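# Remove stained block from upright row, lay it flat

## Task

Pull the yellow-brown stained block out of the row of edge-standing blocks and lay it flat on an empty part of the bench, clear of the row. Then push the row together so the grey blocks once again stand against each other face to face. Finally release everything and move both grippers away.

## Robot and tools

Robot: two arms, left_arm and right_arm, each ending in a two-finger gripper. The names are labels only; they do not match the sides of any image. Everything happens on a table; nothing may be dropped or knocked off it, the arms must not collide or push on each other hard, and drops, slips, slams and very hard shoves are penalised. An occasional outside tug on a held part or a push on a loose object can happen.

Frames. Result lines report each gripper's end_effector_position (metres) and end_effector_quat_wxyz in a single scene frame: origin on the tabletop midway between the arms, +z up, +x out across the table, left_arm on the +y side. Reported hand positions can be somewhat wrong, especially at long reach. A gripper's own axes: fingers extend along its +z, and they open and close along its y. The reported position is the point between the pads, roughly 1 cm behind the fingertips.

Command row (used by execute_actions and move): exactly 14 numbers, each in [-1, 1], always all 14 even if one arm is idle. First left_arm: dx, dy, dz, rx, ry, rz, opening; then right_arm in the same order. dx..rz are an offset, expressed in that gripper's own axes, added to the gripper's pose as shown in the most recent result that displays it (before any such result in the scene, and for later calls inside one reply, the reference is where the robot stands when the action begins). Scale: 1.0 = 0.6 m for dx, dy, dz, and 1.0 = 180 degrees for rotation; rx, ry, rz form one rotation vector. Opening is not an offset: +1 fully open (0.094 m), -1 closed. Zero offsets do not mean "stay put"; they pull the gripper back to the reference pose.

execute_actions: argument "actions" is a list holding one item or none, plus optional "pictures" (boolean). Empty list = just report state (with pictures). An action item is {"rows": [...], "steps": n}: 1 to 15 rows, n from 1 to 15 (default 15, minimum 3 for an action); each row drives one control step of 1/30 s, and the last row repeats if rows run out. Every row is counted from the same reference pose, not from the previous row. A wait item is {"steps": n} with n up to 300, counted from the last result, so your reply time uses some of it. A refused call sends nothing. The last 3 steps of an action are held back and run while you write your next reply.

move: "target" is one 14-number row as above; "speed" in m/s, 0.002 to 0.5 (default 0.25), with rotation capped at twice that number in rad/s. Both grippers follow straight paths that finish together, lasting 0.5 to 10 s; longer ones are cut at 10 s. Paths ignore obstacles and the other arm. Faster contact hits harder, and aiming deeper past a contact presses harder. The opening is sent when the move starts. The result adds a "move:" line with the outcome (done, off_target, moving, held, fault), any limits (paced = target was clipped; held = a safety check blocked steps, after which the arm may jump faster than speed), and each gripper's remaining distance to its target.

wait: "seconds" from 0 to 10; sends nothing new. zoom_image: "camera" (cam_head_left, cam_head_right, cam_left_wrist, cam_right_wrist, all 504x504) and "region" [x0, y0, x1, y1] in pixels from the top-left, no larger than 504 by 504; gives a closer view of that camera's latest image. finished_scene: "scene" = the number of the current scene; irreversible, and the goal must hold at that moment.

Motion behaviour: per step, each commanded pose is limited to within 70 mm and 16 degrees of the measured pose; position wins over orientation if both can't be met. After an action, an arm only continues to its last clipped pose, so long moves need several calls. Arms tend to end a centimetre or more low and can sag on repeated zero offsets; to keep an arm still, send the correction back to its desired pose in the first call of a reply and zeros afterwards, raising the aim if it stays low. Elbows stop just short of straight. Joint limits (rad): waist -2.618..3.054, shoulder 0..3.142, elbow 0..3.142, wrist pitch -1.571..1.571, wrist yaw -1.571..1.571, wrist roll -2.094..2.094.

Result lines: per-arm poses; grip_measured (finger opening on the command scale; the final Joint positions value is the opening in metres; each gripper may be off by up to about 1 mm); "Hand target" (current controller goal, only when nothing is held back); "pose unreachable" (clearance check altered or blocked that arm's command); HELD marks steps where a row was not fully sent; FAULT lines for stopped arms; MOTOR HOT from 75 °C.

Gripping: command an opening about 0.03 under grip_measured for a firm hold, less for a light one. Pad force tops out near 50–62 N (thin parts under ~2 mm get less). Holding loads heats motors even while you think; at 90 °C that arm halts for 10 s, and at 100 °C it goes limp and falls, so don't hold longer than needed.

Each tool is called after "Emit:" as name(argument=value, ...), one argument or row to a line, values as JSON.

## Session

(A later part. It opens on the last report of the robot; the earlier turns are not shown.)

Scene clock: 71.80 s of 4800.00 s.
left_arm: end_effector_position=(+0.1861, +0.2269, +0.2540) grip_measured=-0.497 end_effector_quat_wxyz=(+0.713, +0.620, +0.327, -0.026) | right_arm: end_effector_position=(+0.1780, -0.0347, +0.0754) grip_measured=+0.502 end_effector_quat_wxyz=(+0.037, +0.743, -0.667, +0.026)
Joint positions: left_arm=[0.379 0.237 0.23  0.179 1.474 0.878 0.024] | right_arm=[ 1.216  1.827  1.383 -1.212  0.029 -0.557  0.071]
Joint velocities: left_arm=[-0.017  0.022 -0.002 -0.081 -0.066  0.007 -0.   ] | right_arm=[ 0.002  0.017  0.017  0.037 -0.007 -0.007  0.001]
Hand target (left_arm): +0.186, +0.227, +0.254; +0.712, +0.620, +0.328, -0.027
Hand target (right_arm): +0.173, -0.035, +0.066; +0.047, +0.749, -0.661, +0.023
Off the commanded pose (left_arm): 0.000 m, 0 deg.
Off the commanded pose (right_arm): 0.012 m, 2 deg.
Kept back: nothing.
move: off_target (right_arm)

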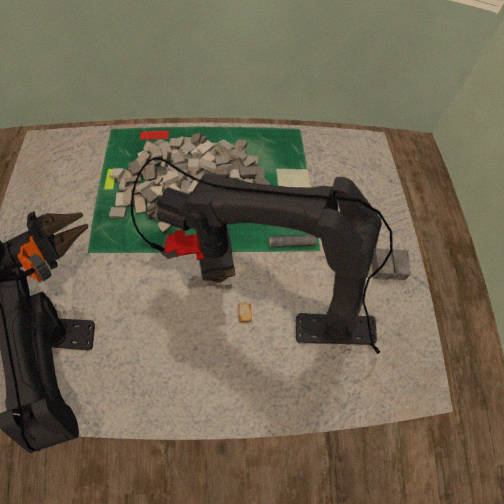

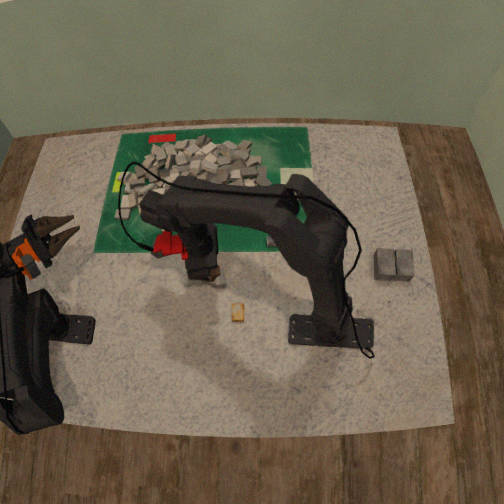

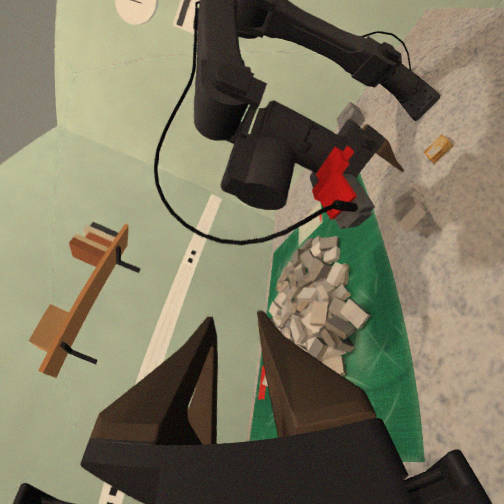

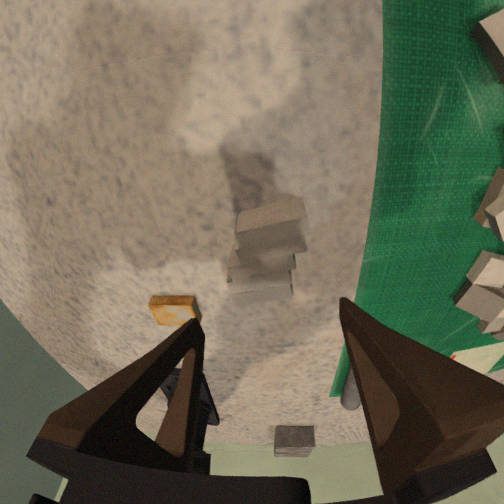

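Emit:
move(
  target=[0,0,0,0,0,0,-0.5,-0.022,0,0.1,0,0,0,0.5],
  speed=0.08,
)

Emit:
move(
  target=[0,0,0,0,0,0,-0.5,0,0,0,0,0,0,-0.2],
)

Emit:
move(
  target=[0,0,0,0,0,0,-0.5,0,0,0,0,0,0,0.45],
)

Emit:
move(
  target=[0,0,0,0,0,0,-0.5,0,0,-0.12,0,0,0,0.45],
  speed=0.12,
)

Scene clock: 73.30 s of 4800.00 s.
left_arm: end_effector_position=(+0.1860, +0.2269, +0.2543) grip_measured=-0.497 end_effector_quat_wxyz=(+0.713, +0.621, +0.326, -0.024) | right_arm: end_effector_position=(+0.1790, -0.0251, +0.0225) grip_measured=+0.502 end_effector_quat_wxyz=(+0.031, +0.743, -0.668, +0.024)
Joint positions: left_arm=[0.379 0.237 0.23  0.183 1.474 0.878 0.024] | right_arm=[ 1.226  1.907  1.27  -1.006  0.029 -0.546  0.071]
Joint velocities: left_arm=[ 0.002  0.007 -0.002  0.022  0.037  0.007 -0.001] | right_arm=[-0.002 -0.002 -0.002 -0.022 -0.007  0.007 -0.002]
Hand target (left_arm): +0.186, +0.227, +0.254; +0.713, +0.620, +0.327, -0.026
Hand target (right_arm): +0.175, -0.027, +0.015; +0.037, +0.743, -0.668, +0.026
Off the commanded pose (left_arm): 0.000 m, 0 deg.
Off the commanded pose (right_arm): 0.009 m, 1 deg.
Kept back: nothing.
move: done

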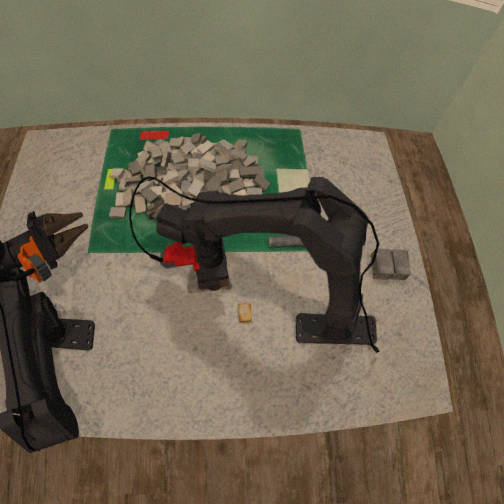

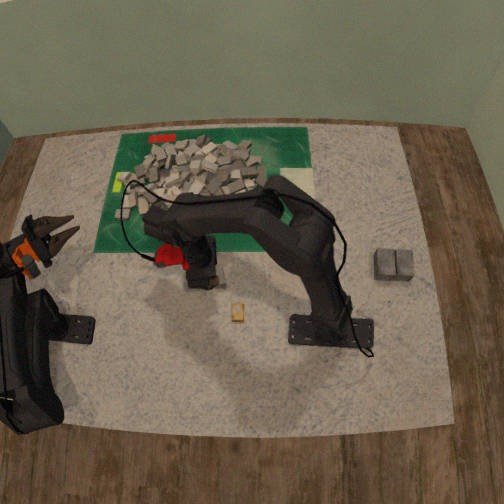

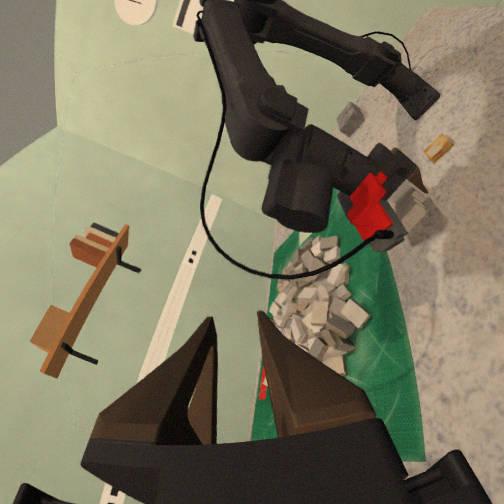

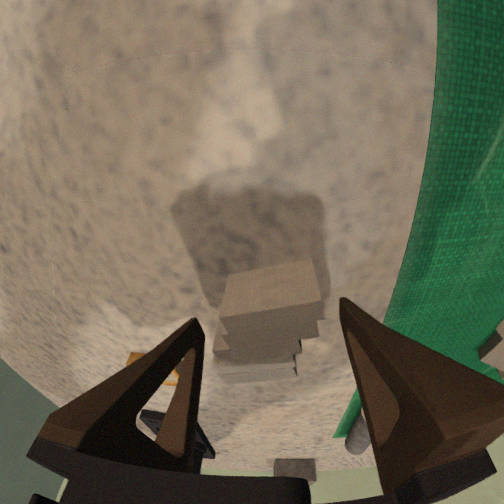

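Scene clock: 73.80 s of 4800.00 s.
left_arm: end_effector_position=(+0.1860, +0.2269, +0.2546) grip_measured=-0.497 end_effector_quat_wxyz=(+0.713, +0.621, +0.325, -0.023) | right_arm: end_effector_position=(+0.1790, -0.0251, +0.0225) grip_measured=-0.122 end_effector_quat_wxyz=(+0.031, +0.743, -0.668, +0.024)
Joint positions: left_arm=[0.379 0.237 0.23  0.186 1.474 0.878 0.024] | right_arm=[ 1.226  1.907  1.27  -1.006  0.029 -0.546  0.041]
Joint velocities: left_arm=[ 0.017 -0.027 -0.007 -0.051  0.037  0.007  0.001] | right_arm=[ 0.007 -0.012 -0.017 -0.051 -0.037 -0.022  0.001]
Hand target (left_arm): +0.186, +0.227, +0.254; +0.713, +0.621, +0.326, -0.024
Hand target (right_arm): +0.179, -0.025, +0.023; +0.031, +0.743, -0.668, +0.024
Off the commanded pose (left_arm): 0.000 m, 0 deg.
Off the commanded pose (right_arm): 0.000 m, 0 deg.
Kept back: nothing.
move: done

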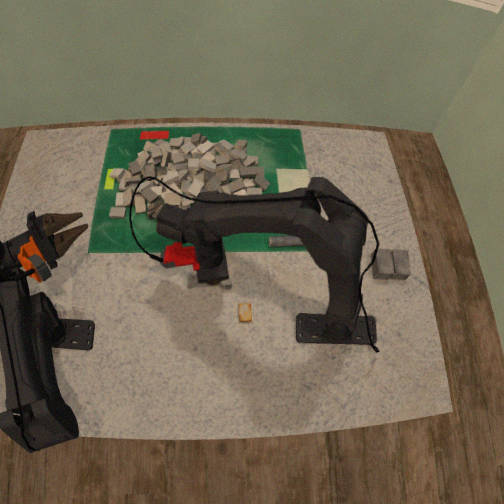

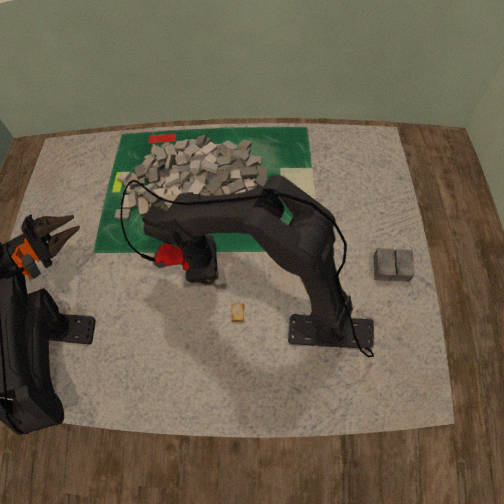

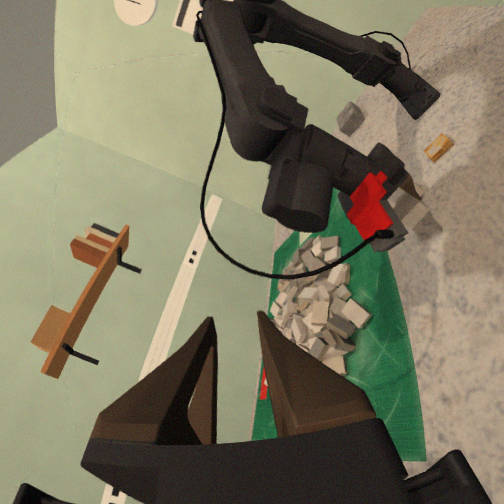

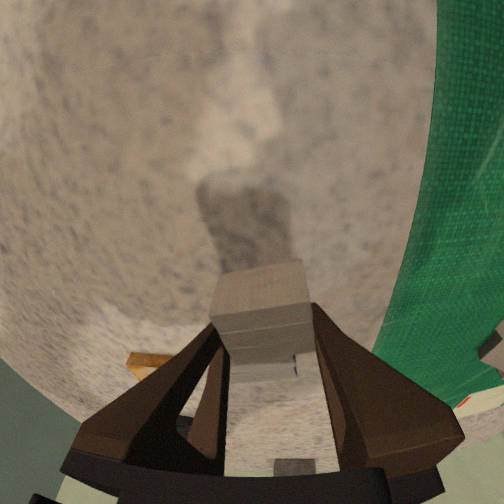

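Scene clock: 74.30 s of 4800.00 s.
left_arm: end_effector_position=(+0.1859, +0.2269, +0.2549) grip_measured=-0.497 end_effector_quat_wxyz=(+0.713, +0.622, +0.324, -0.022) | right_arm: end_effector_position=(+0.1790, -0.0251, +0.0225) grip_measured=+0.448 end_effector_quat_wxyz=(+0.031, +0.743, -0.668, +0.024)
Joint positions: left_arm=[0.379 0.237 0.23  0.189 1.474 0.878 0.024] | right_arm=[ 1.226  1.907  1.27  -1.006  0.029 -0.546  0.068]
Joint velocities: left_arm=[-0.012 -0.007 -0.002 -0.037  0.007 -0.007 -0.   ] | right_arm=[-0.002 -0.007  0.002 -0.007 -0.051 -0.007 -0.   ]
Hand target (left_arm): +0.186, +0.227, +0.255; +0.713, +0.621, +0.325, -0.023
Hand target (right_arm): +0.179, -0.025, +0.023; +0.031, +0.743, -0.668, +0.024
Off the commanded pose (left_arm): 0.000 m, 0 deg.
Off the commanded pose (right_arm): 0.000 m, 0 deg.
Kept back: nothing.
move: done

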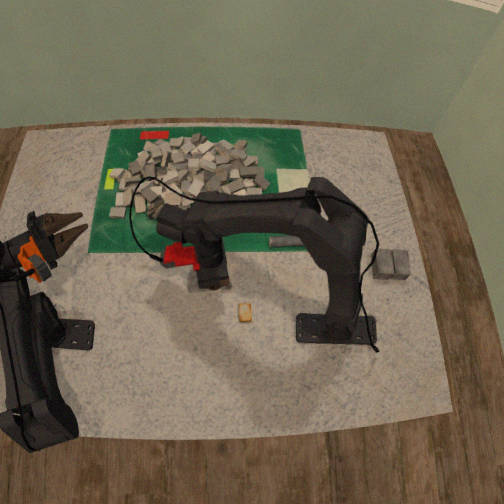

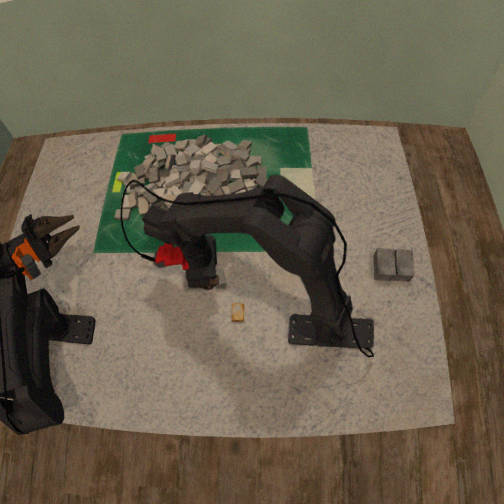

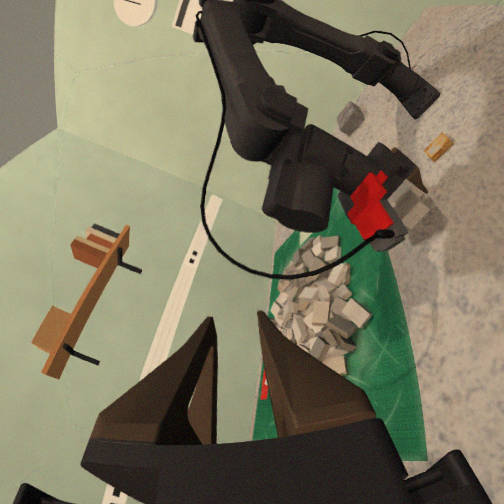

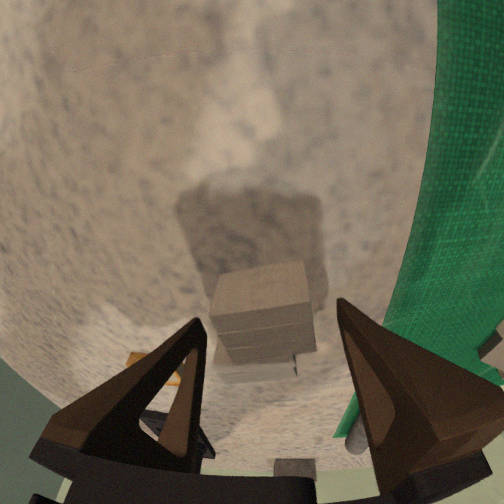

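Scene clock: 75.50 s of 4800.00 s.
left_arm: end_effector_position=(+0.1859, +0.2268, +0.2552) grip_measured=-0.497 end_effector_quat_wxyz=(+0.713, +0.622, +0.322, -0.020) | right_arm: end_effector_position=(+0.1797, -0.0235, +0.0840) grip_measured=+0.448 end_effector_quat_wxyz=(+0.041, +0.743, -0.668, +0.028)
Joint positions: left_arm=[0.379 0.237 0.23  0.193 1.474 0.878 0.024] | right_arm=[ 1.226  1.871  1.473 -1.268  0.029 -0.546  0.068]
Joint velocities: left_arm=[ 0.002 -0.017 -0.002 -0.051 -0.037 -0.037  0.   ] | right_arm=[-0.022 -0.007 -0.012 -0.022  0.007 -0.007 -0.001]
Hand target (left_arm): +0.186, +0.227, +0.255; +0.713, +0.622, +0.324, -0.022
Hand target (right_arm): +0.180, -0.020, +0.094; +0.031, +0.743, -0.668, +0.024
Off the commanded pose (left_arm): 0.000 m, 0 deg.
Off the commanded pose (right_arm): 0.011 m, 1 deg.
Kept back: nothing.
move: off_target (right_arm)

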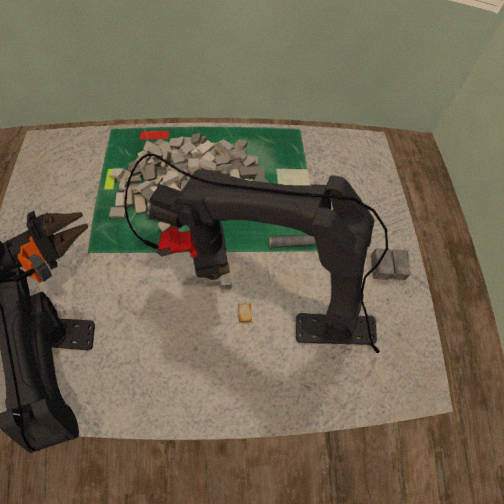

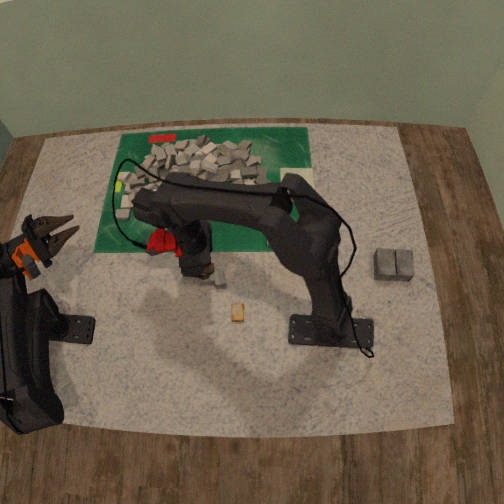

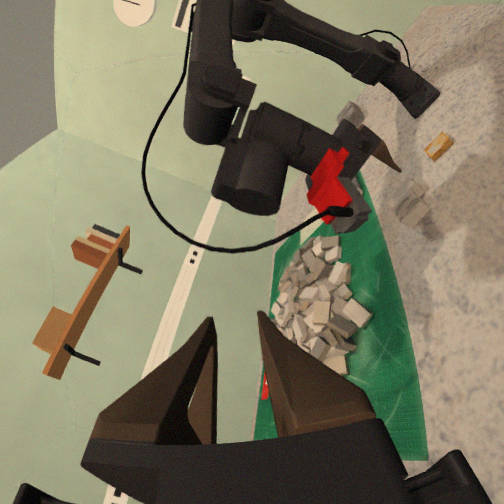

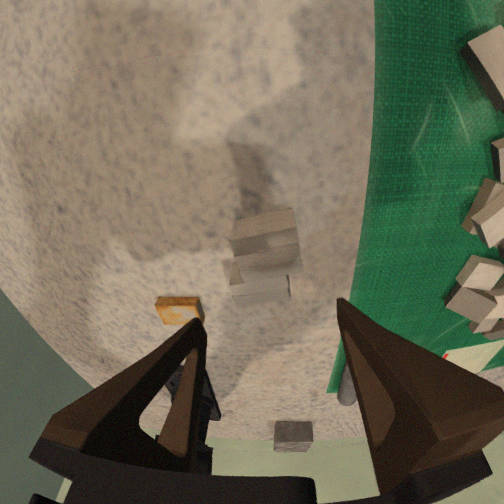

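Emit:
move(
  target=[0,0,0,0,0,0,-0.5,0.042,0.004,0,0,0,0,0.45],
  speed=0.1,
)

Emit:
move(
  target=[0,0,0,0,0,0,-0.5,0,0,0.105,0,0,0,0.45],
  speed=0.08,
)

Emit:
move(
  target=[0,0,0,0,0,0,-0.5,0,0,0,0,0,0,-0.2],
)

Emit:
move(
  target=[0,0,0,0,0,0,-0.5,0,0,0,0,0,0,0.45],
)

Emit:
move(
  target=[0,0,0,0,0,0,-0.5,0,0,-0.12,0,0,0,0.45],
  speed=0.12,
)

Scene clock: 76.47 s of 4800.00 s.
left_arm: end_effector_position=(+0.1858, +0.2268, +0.2555) grip_measured=-0.497 end_effector_quat_wxyz=(+0.713, +0.623, +0.321, -0.019) | right_arm: end_effector_position=(+0.1790, -0.0451, +0.0857) grip_measured=+0.448 end_effector_quat_wxyz=(+0.047, +0.742, -0.668, +0.028)
Joint positions: left_arm=[0.379 0.237 0.23  0.197 1.474 0.878 0.024] | right_arm=[ 1.198  1.805  1.394 -1.265  0.029 -0.571  0.068]
Joint velocities: left_arm=[-0.002 -0.007 -0.002 -0.037 -0.007 -0.125 -0.002] | right_arm=[-0.007 -0.022 -0.017 -0.051 -0.022 -0.007  0.   ]
Hand target (left_arm): +0.186, +0.227, +0.255; +0.713, +0.622, +0.322, -0.020
Hand target (right_arm): +0.180, -0.049, +0.086; +0.042, +0.743, -0.667, +0.028
Off the commanded pose (left_arm): 0.000 m, 0 deg.
Off the commanded pose (right_arm): 0.004 m, 1 deg.
Kept back: nothing.
move: done

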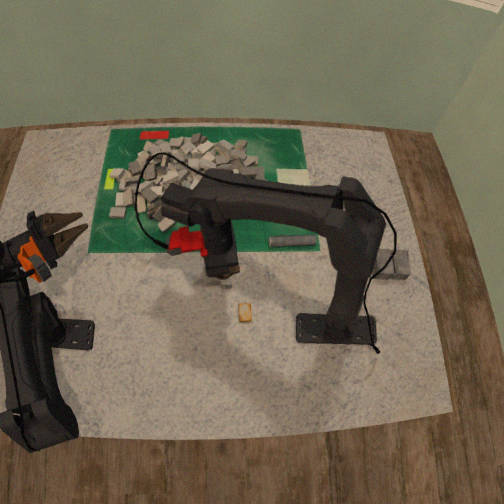

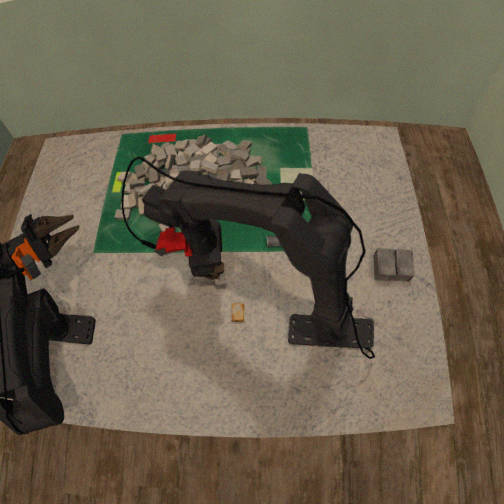

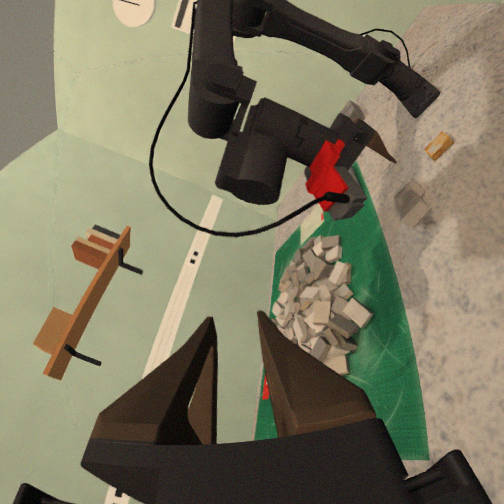

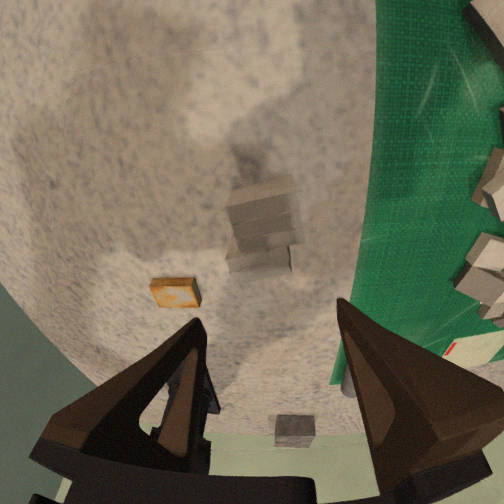

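Scene clock: 77.80 s of 4800.00 s.
left_arm: end_effector_position=(+0.1858, +0.2268, +0.2559) grip_measured=-0.497 end_effector_quat_wxyz=(+0.713, +0.623, +0.320, -0.018) | right_arm: end_effector_position=(+0.1772, -0.0487, +0.0304) grip_measured=+0.448 end_effector_quat_wxyz=(+0.041, +0.742, -0.669, +0.026)
Joint positions: left_arm=[0.379 0.237 0.23  0.201 1.474 0.878 0.024] | right_arm=[ 1.198  1.837  1.208 -1.035  0.029 -0.571  0.068]
Joint velocities: left_arm=[ 0.012 -0.007 -0.002  0.007 -0.037 -0.007 -0.001] | right_arm=[ 0.007 -0.002 -0.007  0.007  0.022 -0.037 -0.001]
Hand target (left_arm): +0.186, +0.227, +0.256; +0.713, +0.623, +0.321, -0.019
Hand target (right_arm): +0.177, -0.052, +0.023; +0.047, +0.742, -0.669, +0.028
Off the commanded pose (left_arm): 0.000 m, 0 deg.
Off the commanded pose (right_arm): 0.008 m, 1 deg.
Kept back: nothing.
move: done

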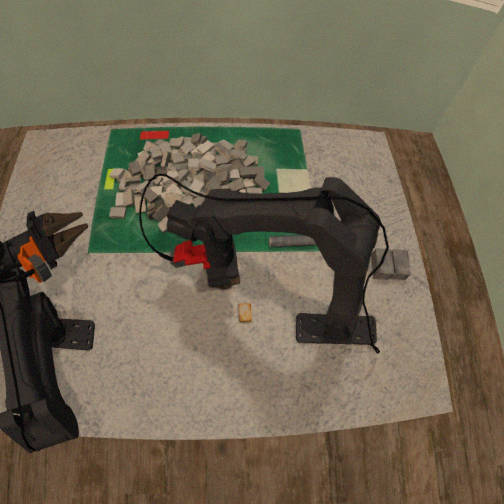

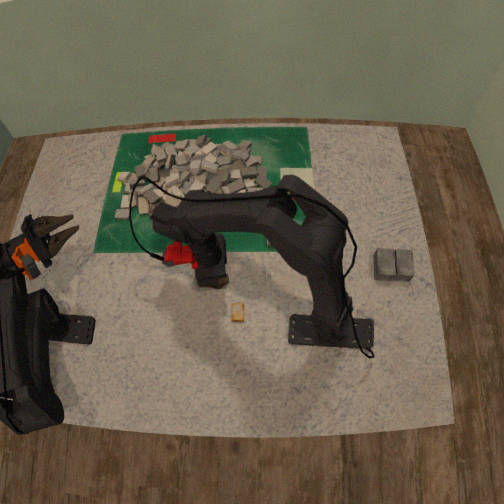

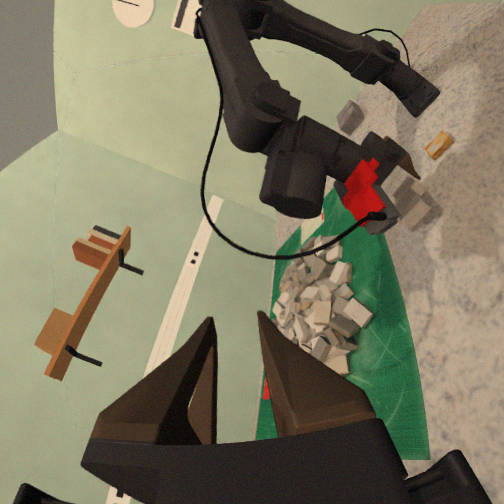

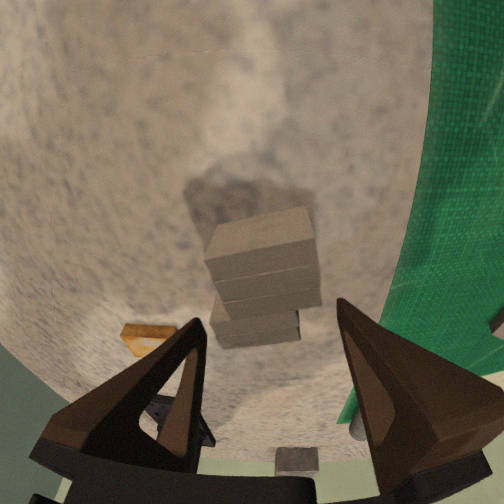

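Scene clock: 78.30 s of 4800.00 s.
left_arm: end_effector_position=(+0.1857, +0.2268, +0.2561) grip_measured=-0.497 end_effector_quat_wxyz=(+0.714, +0.624, +0.319, -0.017) | right_arm: end_effector_position=(+0.1765, -0.0489, +0.0304) grip_measured=-0.139 end_effector_quat_wxyz=(+0.042, +0.742, -0.669, +0.025)
Joint positions: left_arm=[0.379 0.237 0.23  0.204 1.474 0.878 0.024] | right_arm=[ 1.198  1.837  1.208 -1.037  0.026 -0.571  0.04 ]
Joint velocities: left_arm=[ 0.012  0.012 -0.022  0.007 -0.022 -0.022  0.001] | right_arm=[ 0.012  0.002 -0.007  0.022  0.051 -0.051 -0.001]
Hand target (left_arm): +0.186, +0.227, +0.256; +0.713, +0.623, +0.320, -0.018
Hand target (right_arm): +0.177, -0.049, +0.030; +0.041, +0.742, -0.669, +0.026
Off the commanded pose (left_arm): 0.000 m, 0 deg.
Off the commanded pose (right_arm): 0.001 m, 0 deg.
Kept back: nothing.
move: done

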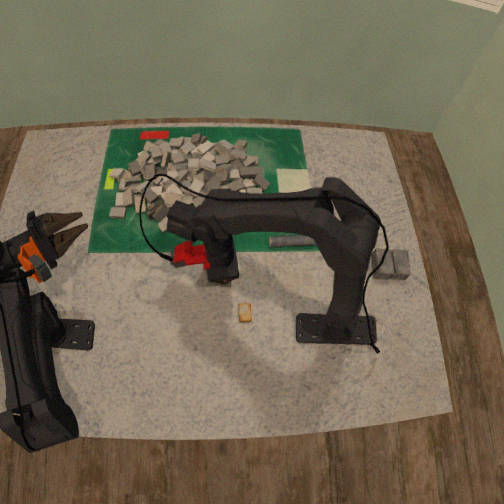

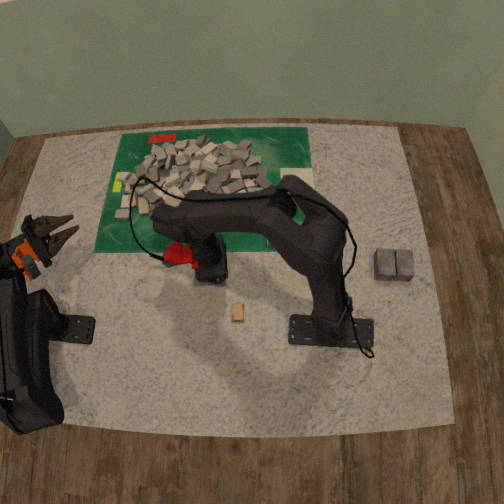

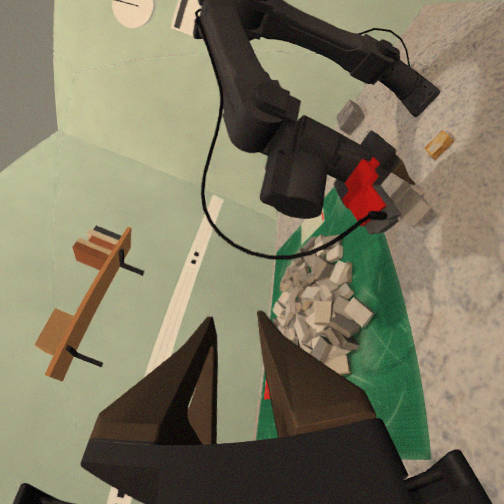

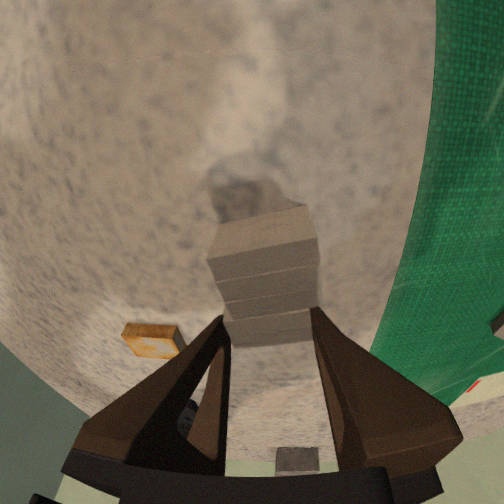

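Scene clock: 78.80 s of 4800.00 s.
left_arm: end_effector_position=(+0.1856, +0.2268, +0.2564) grip_measured=-0.497 end_effector_quat_wxyz=(+0.714, +0.624, +0.318, -0.016) | right_arm: end_effector_position=(+0.1765, -0.0489, +0.0304) grip_measured=+0.448 end_effector_quat_wxyz=(+0.042, +0.742, -0.669, +0.025)
Joint positions: left_arm=[0.379 0.237 0.23  0.207 1.474 0.878 0.024] | right_arm=[ 1.198  1.837  1.208 -1.037  0.026 -0.571  0.068]
Joint velocities: left_arm=[-0.007 -0.007  0.002  0.037  0.007 -0.037 -0.001] | right_arm=[-0.012 -0.002  0.002 -0.037  0.051 -0.007 -0.   ]
Hand target (left_arm): +0.186, +0.227, +0.256; +0.714, +0.624, +0.319, -0.017
Hand target (right_arm): +0.177, -0.049, +0.030; +0.042, +0.742, -0.669, +0.025
Off the commanded pose (left_arm): 0.000 m, 0 deg.
Off the commanded pose (right_arm): 0.000 m, 0 deg.
Kept back: nothing.
move: done

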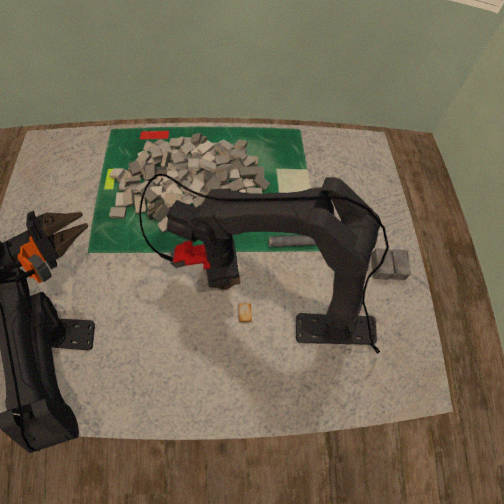

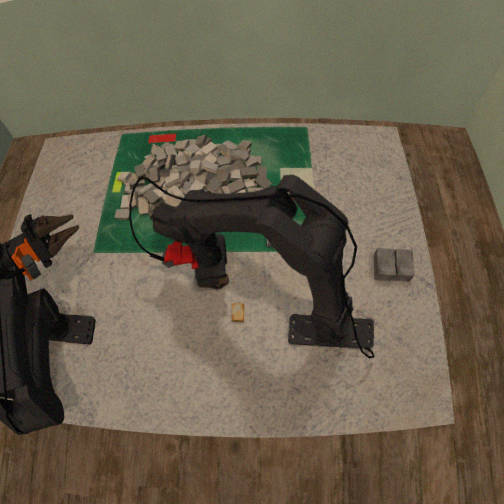

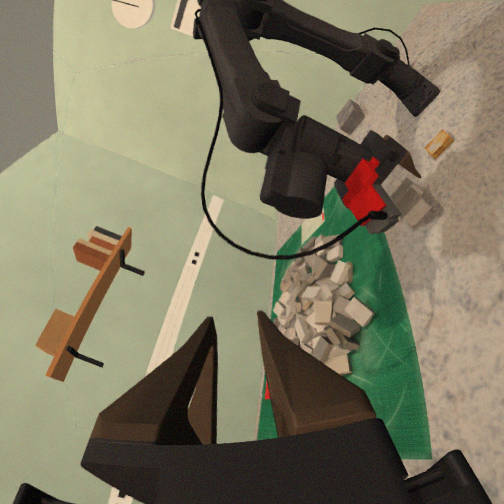

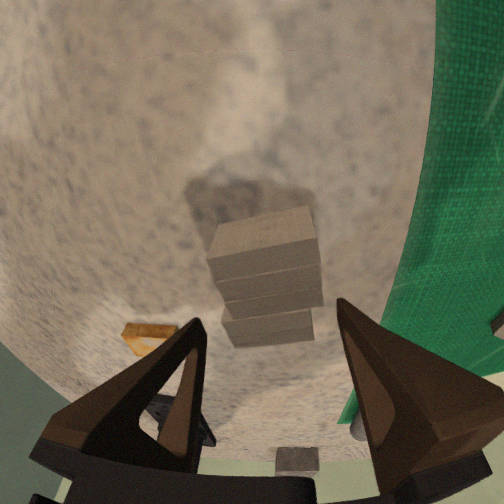

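Scene clock: 80.03 s of 4800.00 s.
left_arm: end_effector_position=(+0.1856, +0.2267, +0.2567) grip_measured=-0.497 end_effector_quat_wxyz=(+0.714, +0.625, +0.316, -0.014) | right_arm: end_effector_position=(+0.1780, -0.0458, +0.0919) grip_measured=+0.448 end_effector_quat_wxyz=(+0.054, +0.741, -0.668, +0.028)
Joint positions: left_arm=[0.379 0.237 0.23  0.211 1.474 0.878 0.024] | right_arm=[ 1.198  1.81   1.424 -1.304  0.026 -0.571  0.068]
Joint velocities: left_arm=[ 0.007 -0.002 -0.017  0.022 -0.007 -0.022 -0.   ] | right_arm=[-0.017 -0.012  0.012 -0.095  0.037 -0.037  0.   ]
Hand target (left_arm): +0.186, +0.227, +0.256; +0.714, +0.624, +0.318, -0.016
Hand target (right_arm): +0.179, -0.043, +0.102; +0.042, +0.742, -0.669, +0.025
Off the commanded pose (left_arm): 0.000 m, 0 deg.
Off the commanded pose (right_arm): 0.011 m, 1 deg.
Kept back: nothing.
move: off_target (right_arm)

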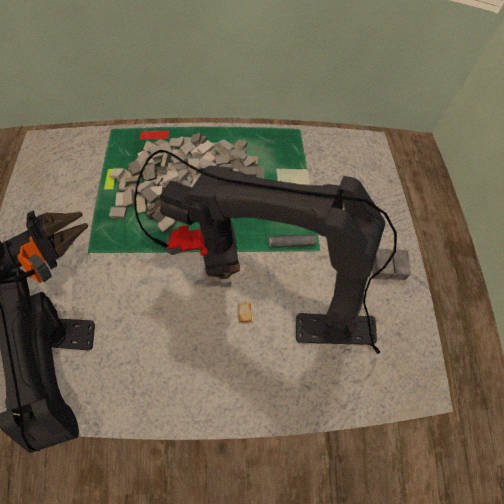

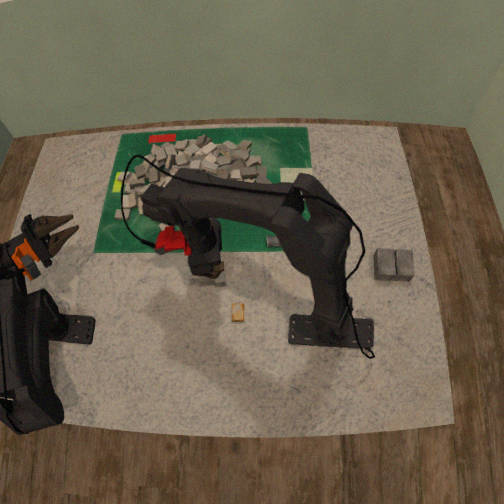

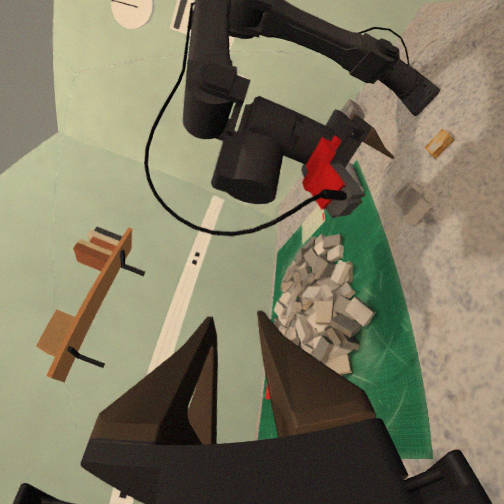

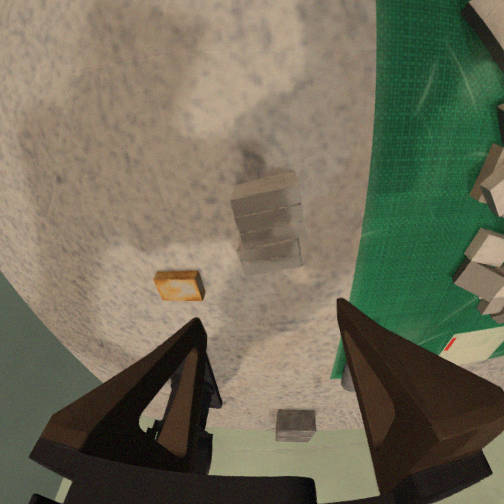

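Emit:
move(
  target=[0,0,0,0,0,0,-0.5,-0.026,-0.012,0,0,0,0.45,0.8],
  speed=0.15,
)

Emit:
move(
  target=[0,0,0,0,0,0,-0.5,0,0,0.085,0,0,0,0.8],
  speed=0.08,
)

Scene clock: 85.47 s of 4800.00 s.
left_arm: end_effector_position=(+0.1855, +0.2267, +0.2570) grip_measured=-0.497 end_effector_quat_wxyz=(+0.714, +0.625, +0.315, -0.013) | right_arm: end_effector_position=(+0.1834, -0.0353, +0.0887) grip_measured=+0.798 end_effector_quat_wxyz=(-0.023, -0.132, +0.989, -0.057)
Joint positions: left_arm=[0.379 0.237 0.23  0.215 1.474 0.878 0.024] | right_arm=[ 1.198  1.858  1.472 -1.305  0.026  0.839  0.084]
Joint velocities: left_arm=[-0.002 -0.017 -0.007  0.022  0.022 -0.066 -0.   ] | right_arm=[-0.007 -0.007 -0.017 -0.007 -0.022  0.007  0.001]
Hand target (left_arm): +0.186, +0.227, +0.257; +0.714, +0.625, +0.316, -0.014
Hand target (right_arm): +0.183, -0.030, +0.090; -0.022, -0.130, +0.990, -0.056
Off the commanded pose (left_arm): 0.000 m, 0 deg.
Off the commanded pose (right_arm): 0.006 m, 0 deg.
Kept back: nothing.
move: done

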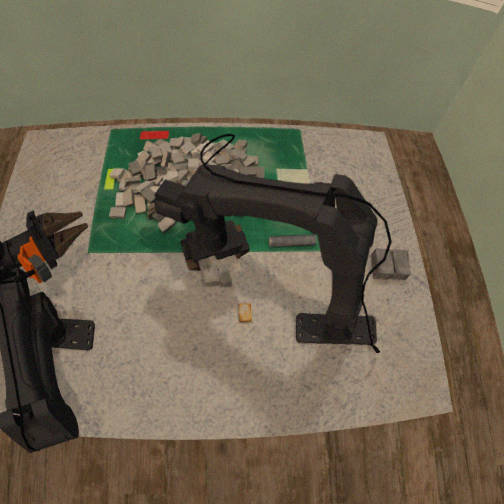

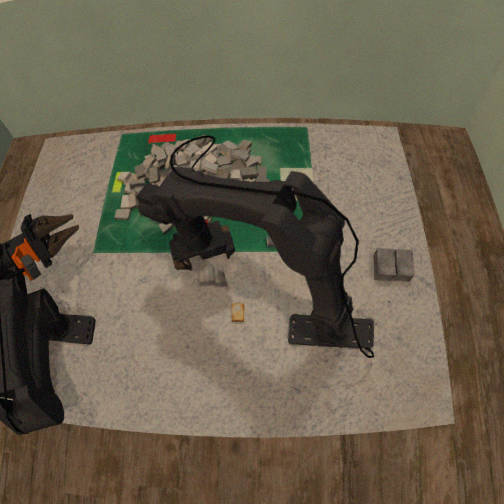

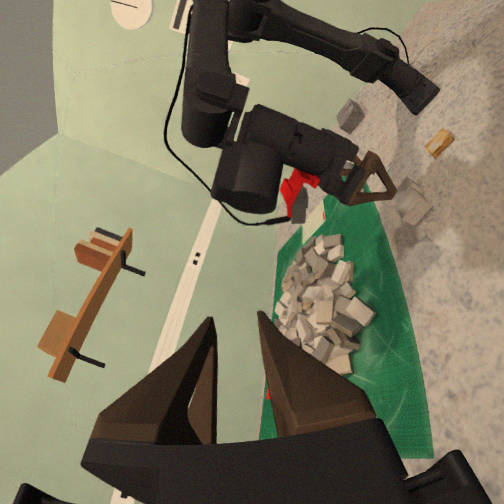

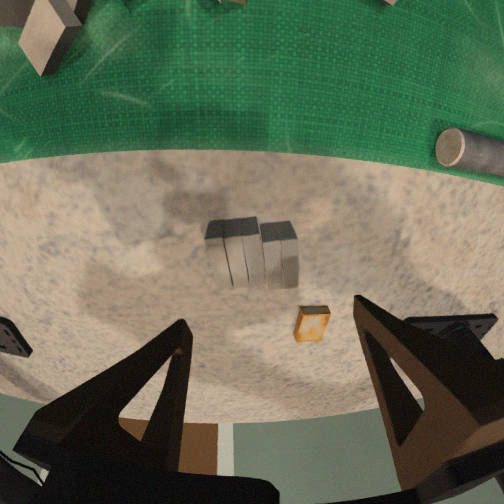

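Scene clock: 86.63 s of 4800.00 s.
left_arm: end_effector_position=(+0.1855, +0.2267, +0.2573) grip_measured=-0.497 end_effector_quat_wxyz=(+0.714, +0.625, +0.314, -0.012) | right_arm: end_effector_position=(+0.1822, -0.0377, +0.0468) grip_measured=+0.798 end_effector_quat_wxyz=(-0.018, -0.131, +0.990, -0.049)
Joint positions: left_arm=[0.379 0.237 0.23  0.218 1.474 0.878 0.024] | right_arm=[ 1.198  1.866  1.315 -1.12   0.026  0.839  0.084]
Joint velocities: left_arm=[-0.002  0.002 -0.007 -0.037 -0.037 -0.022  0.001] | right_arm=[ 0.007 -0.002 -0.002 -0.051  0.022 -0.007  0.001]
Hand target (left_arm): +0.186, +0.227, +0.257; +0.714, +0.625, +0.315, -0.013
Hand target (right_arm): +0.181, -0.041, +0.038; -0.023, -0.132, +0.989, -0.057
Off the commanded pose (left_arm): 0.000 m, 0 deg.
Off the commanded pose (right_arm): 0.009 m, 1 deg.
Kept back: nothing.
move: done

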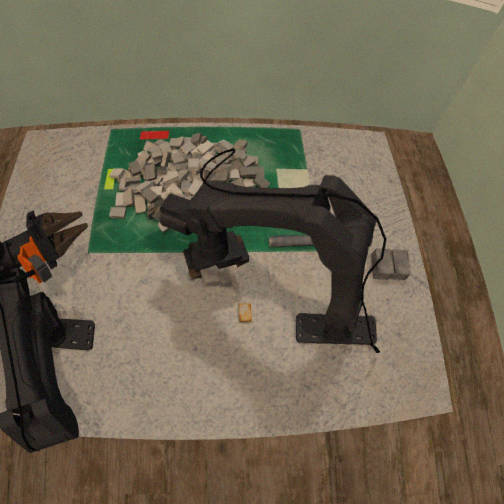

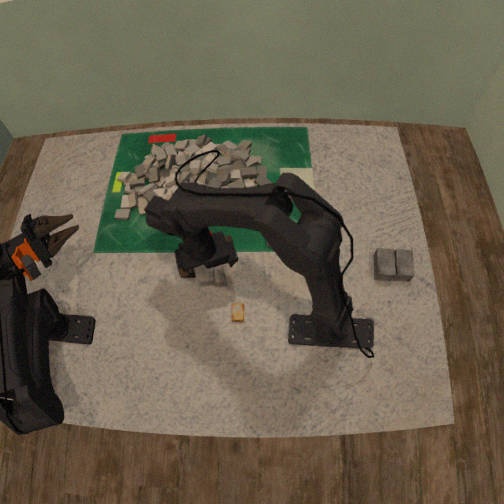

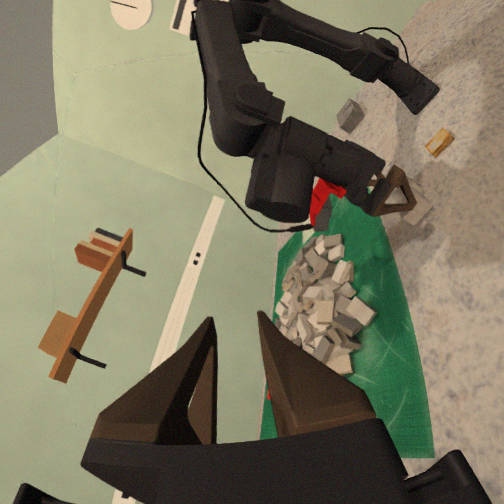

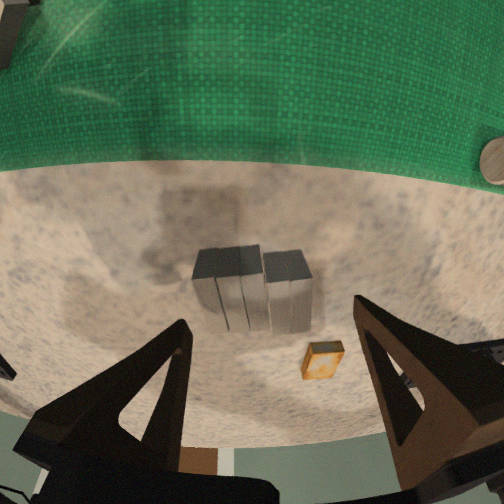

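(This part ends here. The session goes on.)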